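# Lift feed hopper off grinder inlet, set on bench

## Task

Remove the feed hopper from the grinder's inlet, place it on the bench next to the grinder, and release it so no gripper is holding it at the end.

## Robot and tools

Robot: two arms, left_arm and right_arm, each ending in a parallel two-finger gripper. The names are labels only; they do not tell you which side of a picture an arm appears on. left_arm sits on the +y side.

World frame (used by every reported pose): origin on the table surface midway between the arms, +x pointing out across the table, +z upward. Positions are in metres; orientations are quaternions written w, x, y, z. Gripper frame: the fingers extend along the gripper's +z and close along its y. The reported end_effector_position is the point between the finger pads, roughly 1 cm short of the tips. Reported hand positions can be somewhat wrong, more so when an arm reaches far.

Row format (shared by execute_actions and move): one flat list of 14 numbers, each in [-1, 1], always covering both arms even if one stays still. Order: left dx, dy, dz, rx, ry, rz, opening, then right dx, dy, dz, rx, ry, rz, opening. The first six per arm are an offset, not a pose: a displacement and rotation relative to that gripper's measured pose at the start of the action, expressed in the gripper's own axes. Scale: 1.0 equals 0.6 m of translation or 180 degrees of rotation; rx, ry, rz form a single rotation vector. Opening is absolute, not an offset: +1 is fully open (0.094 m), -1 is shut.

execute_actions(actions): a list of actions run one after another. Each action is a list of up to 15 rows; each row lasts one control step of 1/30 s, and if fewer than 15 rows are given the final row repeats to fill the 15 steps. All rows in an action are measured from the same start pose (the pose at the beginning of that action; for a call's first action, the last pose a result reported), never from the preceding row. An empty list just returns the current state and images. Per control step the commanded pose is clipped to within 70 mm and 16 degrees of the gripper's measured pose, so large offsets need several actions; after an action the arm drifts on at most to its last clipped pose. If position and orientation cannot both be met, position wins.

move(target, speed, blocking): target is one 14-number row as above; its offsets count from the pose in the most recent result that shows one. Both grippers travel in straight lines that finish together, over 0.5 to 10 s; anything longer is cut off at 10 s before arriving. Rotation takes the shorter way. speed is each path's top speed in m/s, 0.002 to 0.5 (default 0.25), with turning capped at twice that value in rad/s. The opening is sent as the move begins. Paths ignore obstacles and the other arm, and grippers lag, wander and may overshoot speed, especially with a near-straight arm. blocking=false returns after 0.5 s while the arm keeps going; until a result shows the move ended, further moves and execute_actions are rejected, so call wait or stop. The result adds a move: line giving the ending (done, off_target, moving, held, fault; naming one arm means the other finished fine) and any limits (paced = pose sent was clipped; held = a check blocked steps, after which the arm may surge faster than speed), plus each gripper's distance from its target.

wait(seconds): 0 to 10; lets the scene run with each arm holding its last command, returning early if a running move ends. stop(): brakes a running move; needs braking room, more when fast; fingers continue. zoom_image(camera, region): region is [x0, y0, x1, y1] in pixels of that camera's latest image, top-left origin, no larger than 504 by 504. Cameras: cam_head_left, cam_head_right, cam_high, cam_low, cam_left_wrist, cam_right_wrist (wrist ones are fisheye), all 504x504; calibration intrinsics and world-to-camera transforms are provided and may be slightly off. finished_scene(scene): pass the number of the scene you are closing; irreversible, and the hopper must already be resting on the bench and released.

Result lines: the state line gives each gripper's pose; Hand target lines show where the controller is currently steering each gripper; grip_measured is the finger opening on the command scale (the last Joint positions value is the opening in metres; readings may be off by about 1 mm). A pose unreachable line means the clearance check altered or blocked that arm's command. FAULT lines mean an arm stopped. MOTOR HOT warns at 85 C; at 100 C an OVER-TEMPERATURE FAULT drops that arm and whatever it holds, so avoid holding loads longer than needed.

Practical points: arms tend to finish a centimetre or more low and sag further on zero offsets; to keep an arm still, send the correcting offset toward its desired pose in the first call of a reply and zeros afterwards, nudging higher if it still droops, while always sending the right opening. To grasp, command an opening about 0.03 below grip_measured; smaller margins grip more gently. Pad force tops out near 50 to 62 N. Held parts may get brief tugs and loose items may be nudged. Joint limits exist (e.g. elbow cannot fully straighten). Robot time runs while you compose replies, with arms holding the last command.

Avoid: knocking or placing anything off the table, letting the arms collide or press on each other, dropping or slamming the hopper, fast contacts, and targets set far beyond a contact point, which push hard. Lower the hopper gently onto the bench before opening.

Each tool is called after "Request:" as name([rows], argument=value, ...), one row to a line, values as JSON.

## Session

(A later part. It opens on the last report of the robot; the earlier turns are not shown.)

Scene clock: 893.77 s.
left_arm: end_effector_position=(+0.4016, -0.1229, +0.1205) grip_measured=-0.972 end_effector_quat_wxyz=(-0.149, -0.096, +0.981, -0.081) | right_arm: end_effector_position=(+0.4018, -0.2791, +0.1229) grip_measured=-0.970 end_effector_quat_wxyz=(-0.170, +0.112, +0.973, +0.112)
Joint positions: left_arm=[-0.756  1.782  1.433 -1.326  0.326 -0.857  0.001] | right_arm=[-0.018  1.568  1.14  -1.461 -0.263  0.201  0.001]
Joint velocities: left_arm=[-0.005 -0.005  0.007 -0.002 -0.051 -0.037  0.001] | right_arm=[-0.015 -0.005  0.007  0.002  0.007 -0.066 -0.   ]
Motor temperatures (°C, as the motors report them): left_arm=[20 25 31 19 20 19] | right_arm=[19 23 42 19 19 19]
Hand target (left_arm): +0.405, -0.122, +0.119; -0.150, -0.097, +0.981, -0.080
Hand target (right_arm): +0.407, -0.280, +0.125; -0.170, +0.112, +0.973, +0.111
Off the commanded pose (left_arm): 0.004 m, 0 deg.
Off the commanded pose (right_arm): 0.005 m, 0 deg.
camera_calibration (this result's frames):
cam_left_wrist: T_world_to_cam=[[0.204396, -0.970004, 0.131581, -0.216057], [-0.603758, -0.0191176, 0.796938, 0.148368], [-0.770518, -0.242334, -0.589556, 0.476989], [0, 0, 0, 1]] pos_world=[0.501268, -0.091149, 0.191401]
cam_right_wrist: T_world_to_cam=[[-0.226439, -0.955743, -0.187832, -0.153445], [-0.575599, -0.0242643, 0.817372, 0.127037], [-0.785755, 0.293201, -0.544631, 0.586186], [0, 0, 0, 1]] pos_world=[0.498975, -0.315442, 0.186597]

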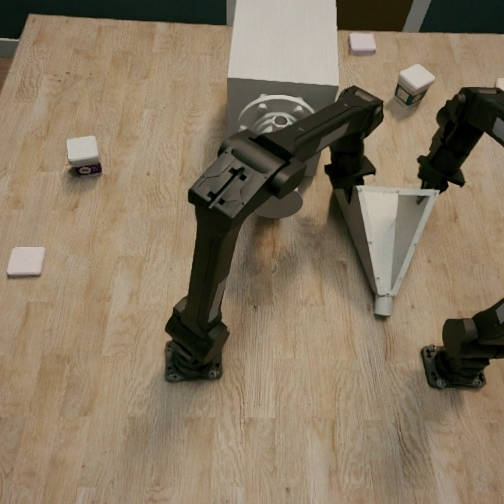

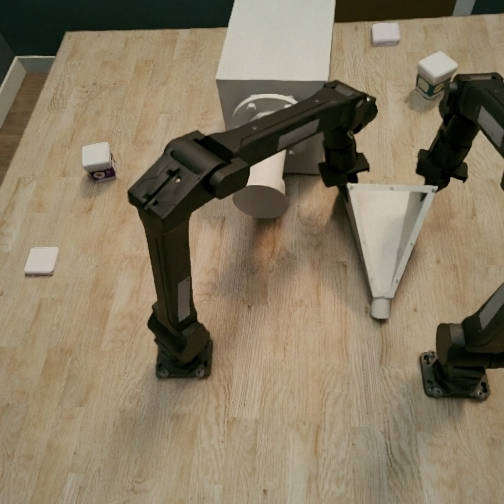

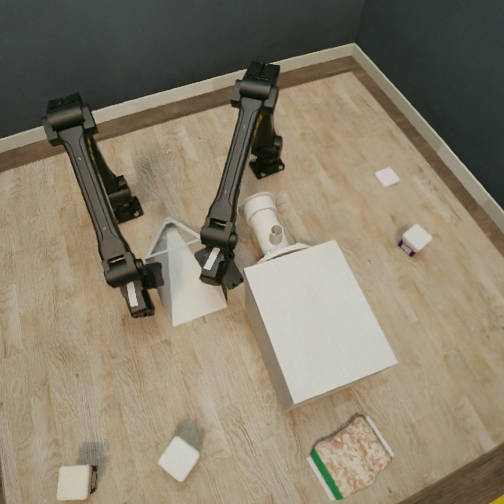

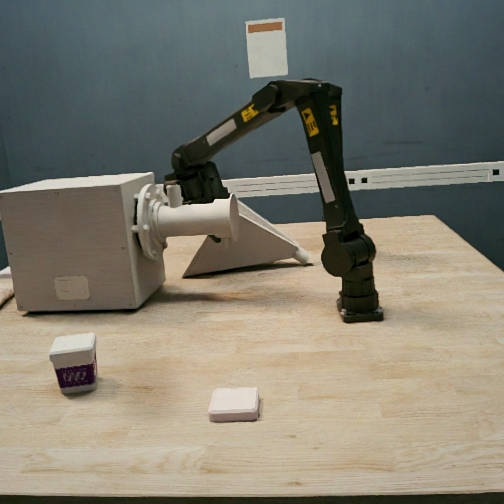

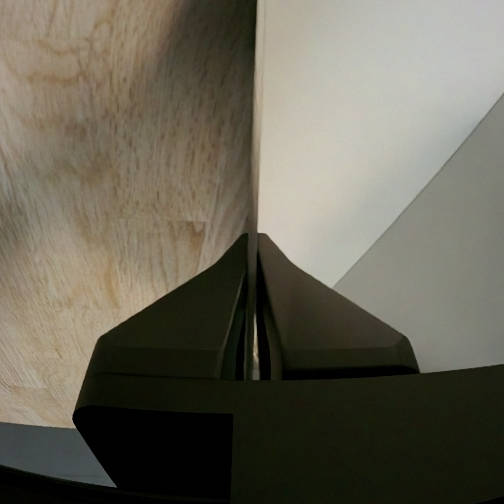

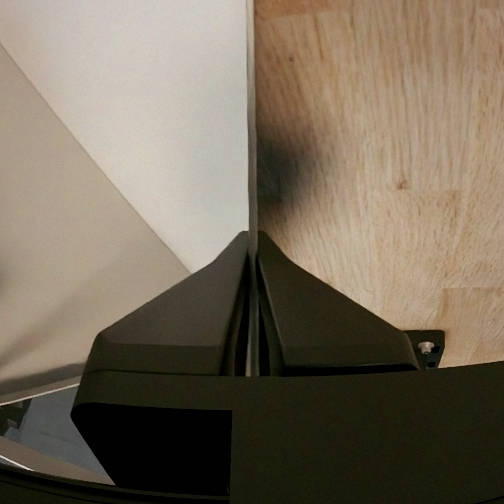

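Request:
execute_actions([
  [[0.0015,-0.0006,-0.0047,0,0,0,-0.3,0.0024,0.0012,-0.0061,0,0,0,-0.3]],
  [[0.0015,-0.0006,-0.0047,0,0,0,0.0,0.0024,0.0012,-0.0061,0,0,0,0.0]],
])

Scene clock: 906.40 s.
left_arm: end_effector_position=(+0.4015, -0.1229, +0.1205) grip_measured=-0.003 end_effector_quat_wxyz=(-0.150, -0.096, +0.981, -0.081) | right_arm: end_effector_position=(+0.4011, -0.2791, +0.1231) grip_measured=-0.002 end_effector_quat_wxyz=(-0.172, +0.112, +0.972, +0.111)
Joint positions: left_arm=[-0.756  1.782  1.433 -1.326  0.326 -0.857  0.047] | right_arm=[-0.018  1.568  1.14  -1.464 -0.263  0.201  0.047]
Joint velocities: left_arm=[-0.015  0.015  0.007  0.002 -0.007 -0.037 -0.001] | right_arm=[-0.005 -0.005 -0.007 -0.002 -0.066  0.037  0.   ]
Motor temperatures (°C, as the motors report them): left_arm=[20 25 30 19 20 19] | right_arm=[19 23 41 19 19 19]
Hand target (left_arm): +0.401, -0.123, +0.124; -0.150, -0.096, +0.981, -0.081
Hand target (right_arm): +0.401, -0.279, +0.127; -0.171, +0.112, +0.972, +0.112
Off the commanded pose (left_arm): 0.003 m, 0 deg.
Off the commanded pose (right_arm): 0.004 m, 0 deg.
camera_calibration (this result's frames):
cam_left_wrist: T_world_to_cam=[[0.204435, -0.970036, 0.131288, -0.215973], [-0.603522, -0.0193084, 0.797113, 0.148179], [-0.770693, -0.242193, -0.589385, 0.477021], [0, 0, 0, 1]] pos_world=[0.501219, -0.0911096, 0.191388]
cam_right_wrist: T_world_to_cam=[[-0.227011, -0.955751, -0.187101, -0.153431], [-0.573103, -0.0242306, 0.819125, 0.12524], [-0.787413, 0.293178, -0.542243, 0.586133], [0, 0, 0, 1]] pos_world=[0.498474, -0.315449, 0.186532]

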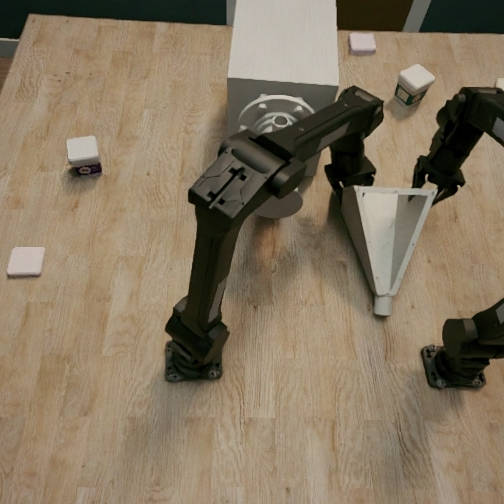

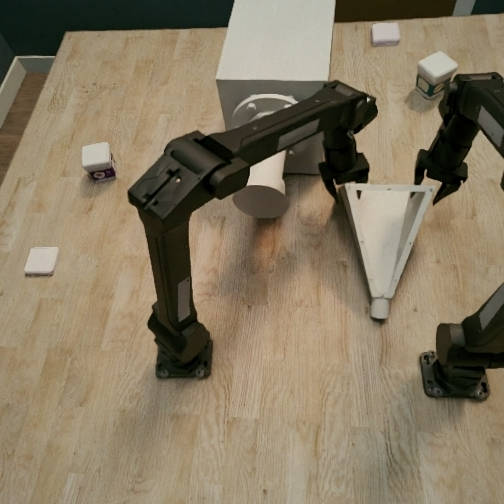

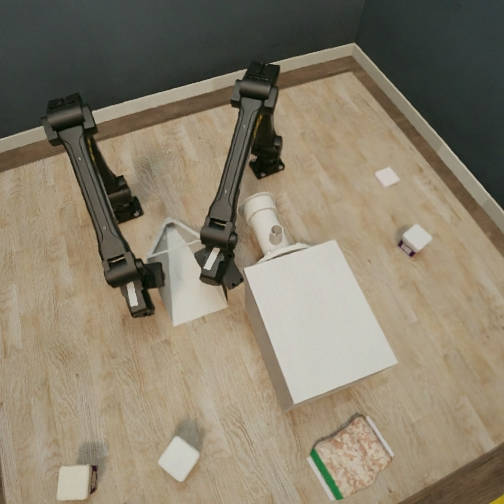

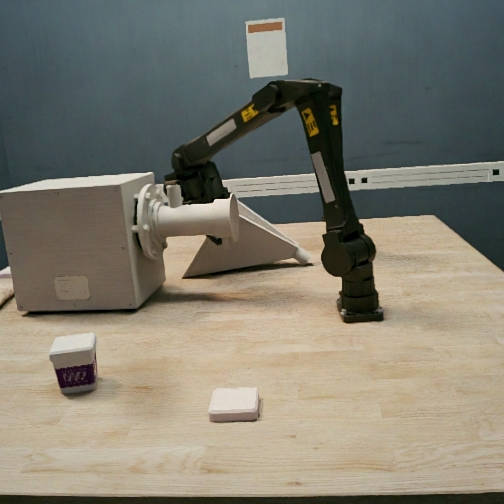

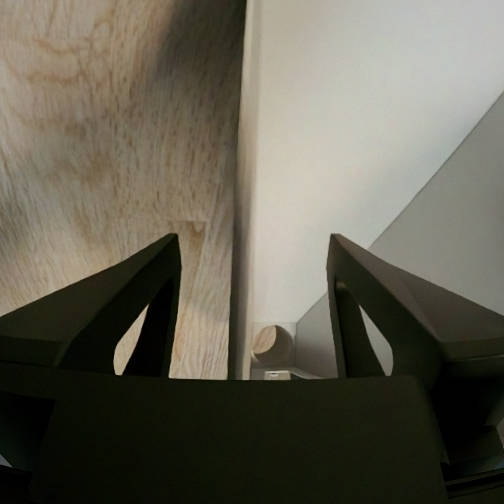

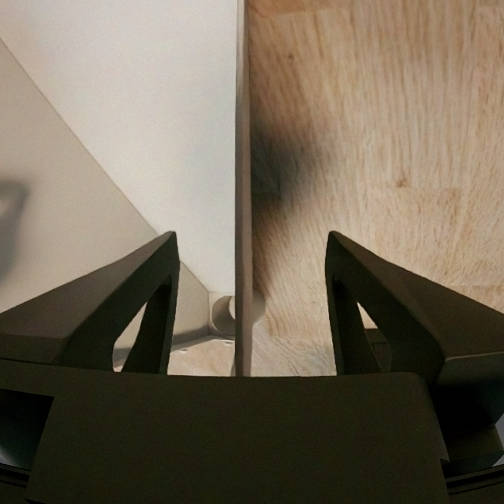

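Request:
move(target=[0,0,-0.2,0,0,0,0.0,0,0,-0.2,0,0,0,0.0], speed=0.12)

Scene clock: 912.57 s.
left_arm: end_effector_position=(+0.4030, -0.1024, +0.1998) grip_measured=-0.003 end_effector_quat_wxyz=(-0.189, -0.094, +0.976, -0.046) | right_arm: end_effector_position=(+0.4255, -0.3043, +0.2196) grip_measured=-0.002 end_effector_quat_wxyz=(-0.149, +0.119, +0.975, +0.113)
Joint positions: left_arm=[-0.723  1.772  1.622 -1.646  0.322 -0.801  0.047] | right_arm=[-0.077  1.529  1.367 -1.697 -0.246  0.16   0.047]
Joint velocities: left_arm=[-0.005 -0.005 -0.007 -0.007 -0.066 -0.081 -0.   ] | right_arm=[-0.005 -0.024  0.007 -0.007 -0.11  -0.051 -0.001]
Motor temperatures (°C, as the motors report them): left_arm=[20 25 30 19 20 19] | right_arm=[19 23 41 19 19 19]
Hand target (left_arm): +0.431, -0.098, +0.234; -0.148, -0.097, +0.981, -0.080
Hand target (right_arm): +0.436, -0.309, +0.233; -0.132, +0.118, +0.978, +0.114
Off the commanded pose (left_arm): 0.046 m, 6 deg.
Off the commanded pose (right_arm): 0.019 m, 3 deg.
joint sent to its limit (right arm) — the command would take joint 4 (wrist pitch) past its lower limit, so that joint was sent only as far as its limit.
move: off_target (left_arm, right_arm)
camera_calibration (this result's frames):
cam_left_wrist: T_world_to_cam=[[0.193268, -0.979523, 0.0564078, -0.188315], [-0.535021, -0.0570234, 0.842912, 0.0456295], [-0.822435, -0.193087, -0.535086, 0.544876], [0, 0, 0, 1]] pos_world=[0.508933, -0.0766487, 0.263716]
cam_right_wrist: T_world_to_cam=[[-0.23538, -0.952582, -0.192833, -0.148161], [-0.609145, -0.0100098, 0.792995, 0.0849889], [-0.757323, 0.304118, -0.577905, 0.663431], [0, 0, 0, 1]] pos_world=[0.519328, -0.342046, 0.287433]

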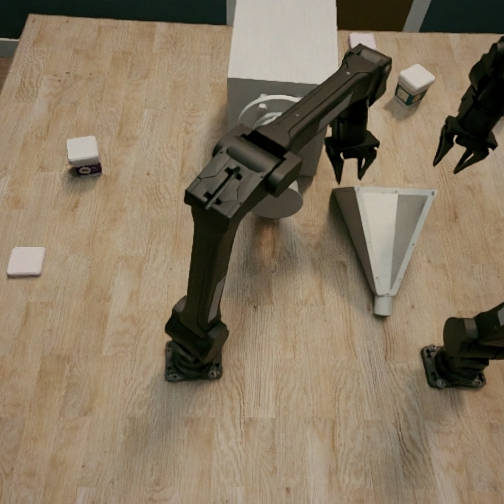

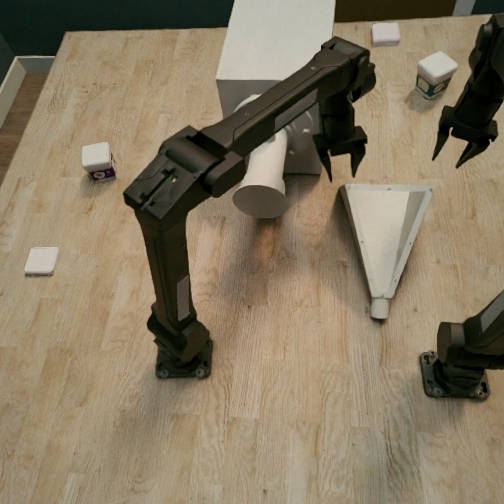

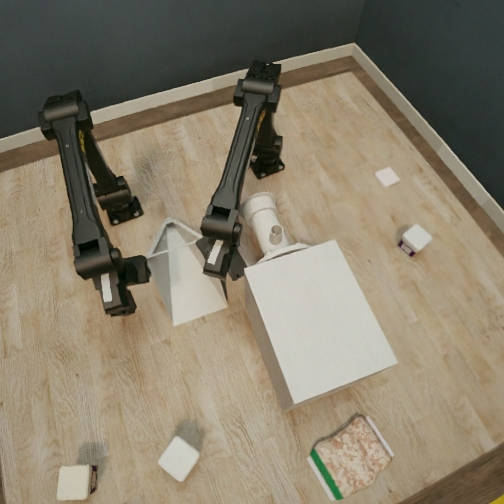

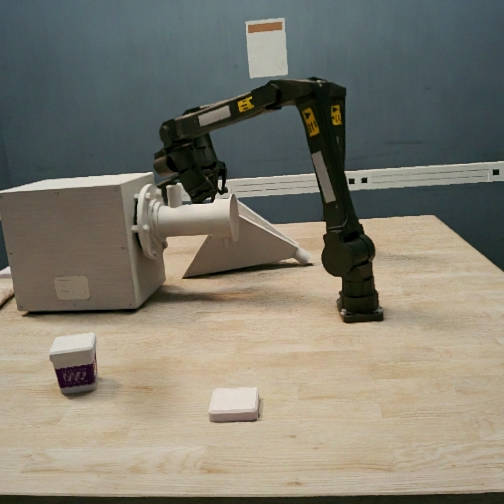

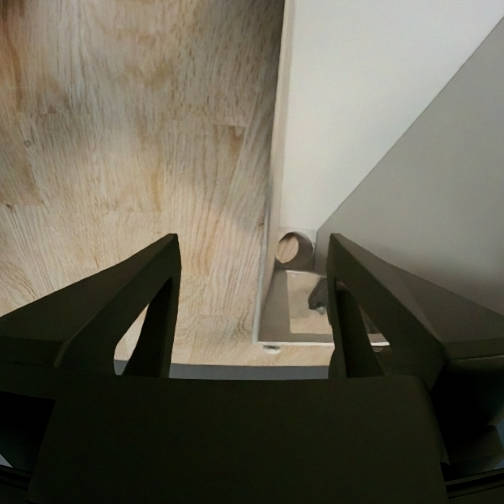

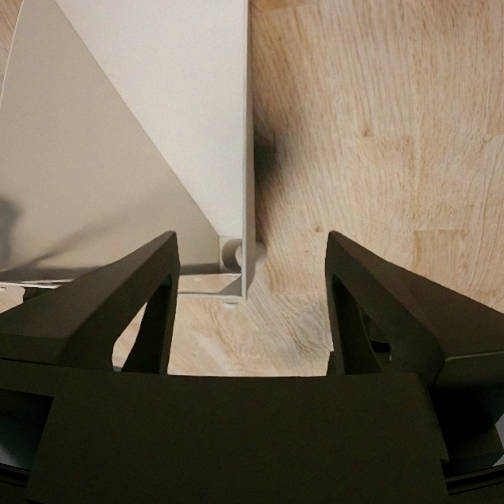

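Request:
zoom_image(camera="cam_high", region=[80, 150, 340, 350])

Request:
zoom_image(camera="cam_head_right", region=[280, 60, 504, 340])

Region (80, 150, 340, 350) of cam_high's 504x504 image, scaled by 1.938, with more detail than that image has; it fills the top 388 rows of this view, and the rest is white.

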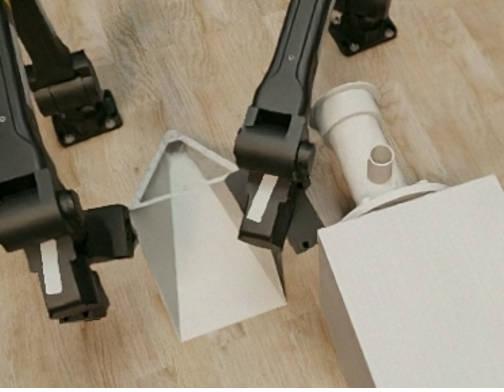

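Region (280, 60, 504, 340) of cam_head_right's 504x504 image, scaled by 1.800, with more detail than that image has; it fills the left 403 columns of this view, and the rest is white.

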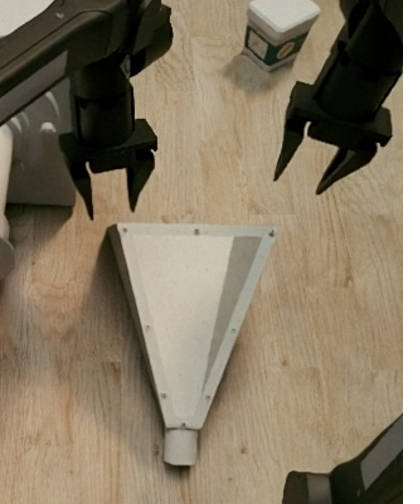

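The hopper lies on the bench beside the grinder, and both grippers are open and clear of it. I'm ending the scene.

Request:
finished_scene(scene=2)

The scene is finished: the task was done.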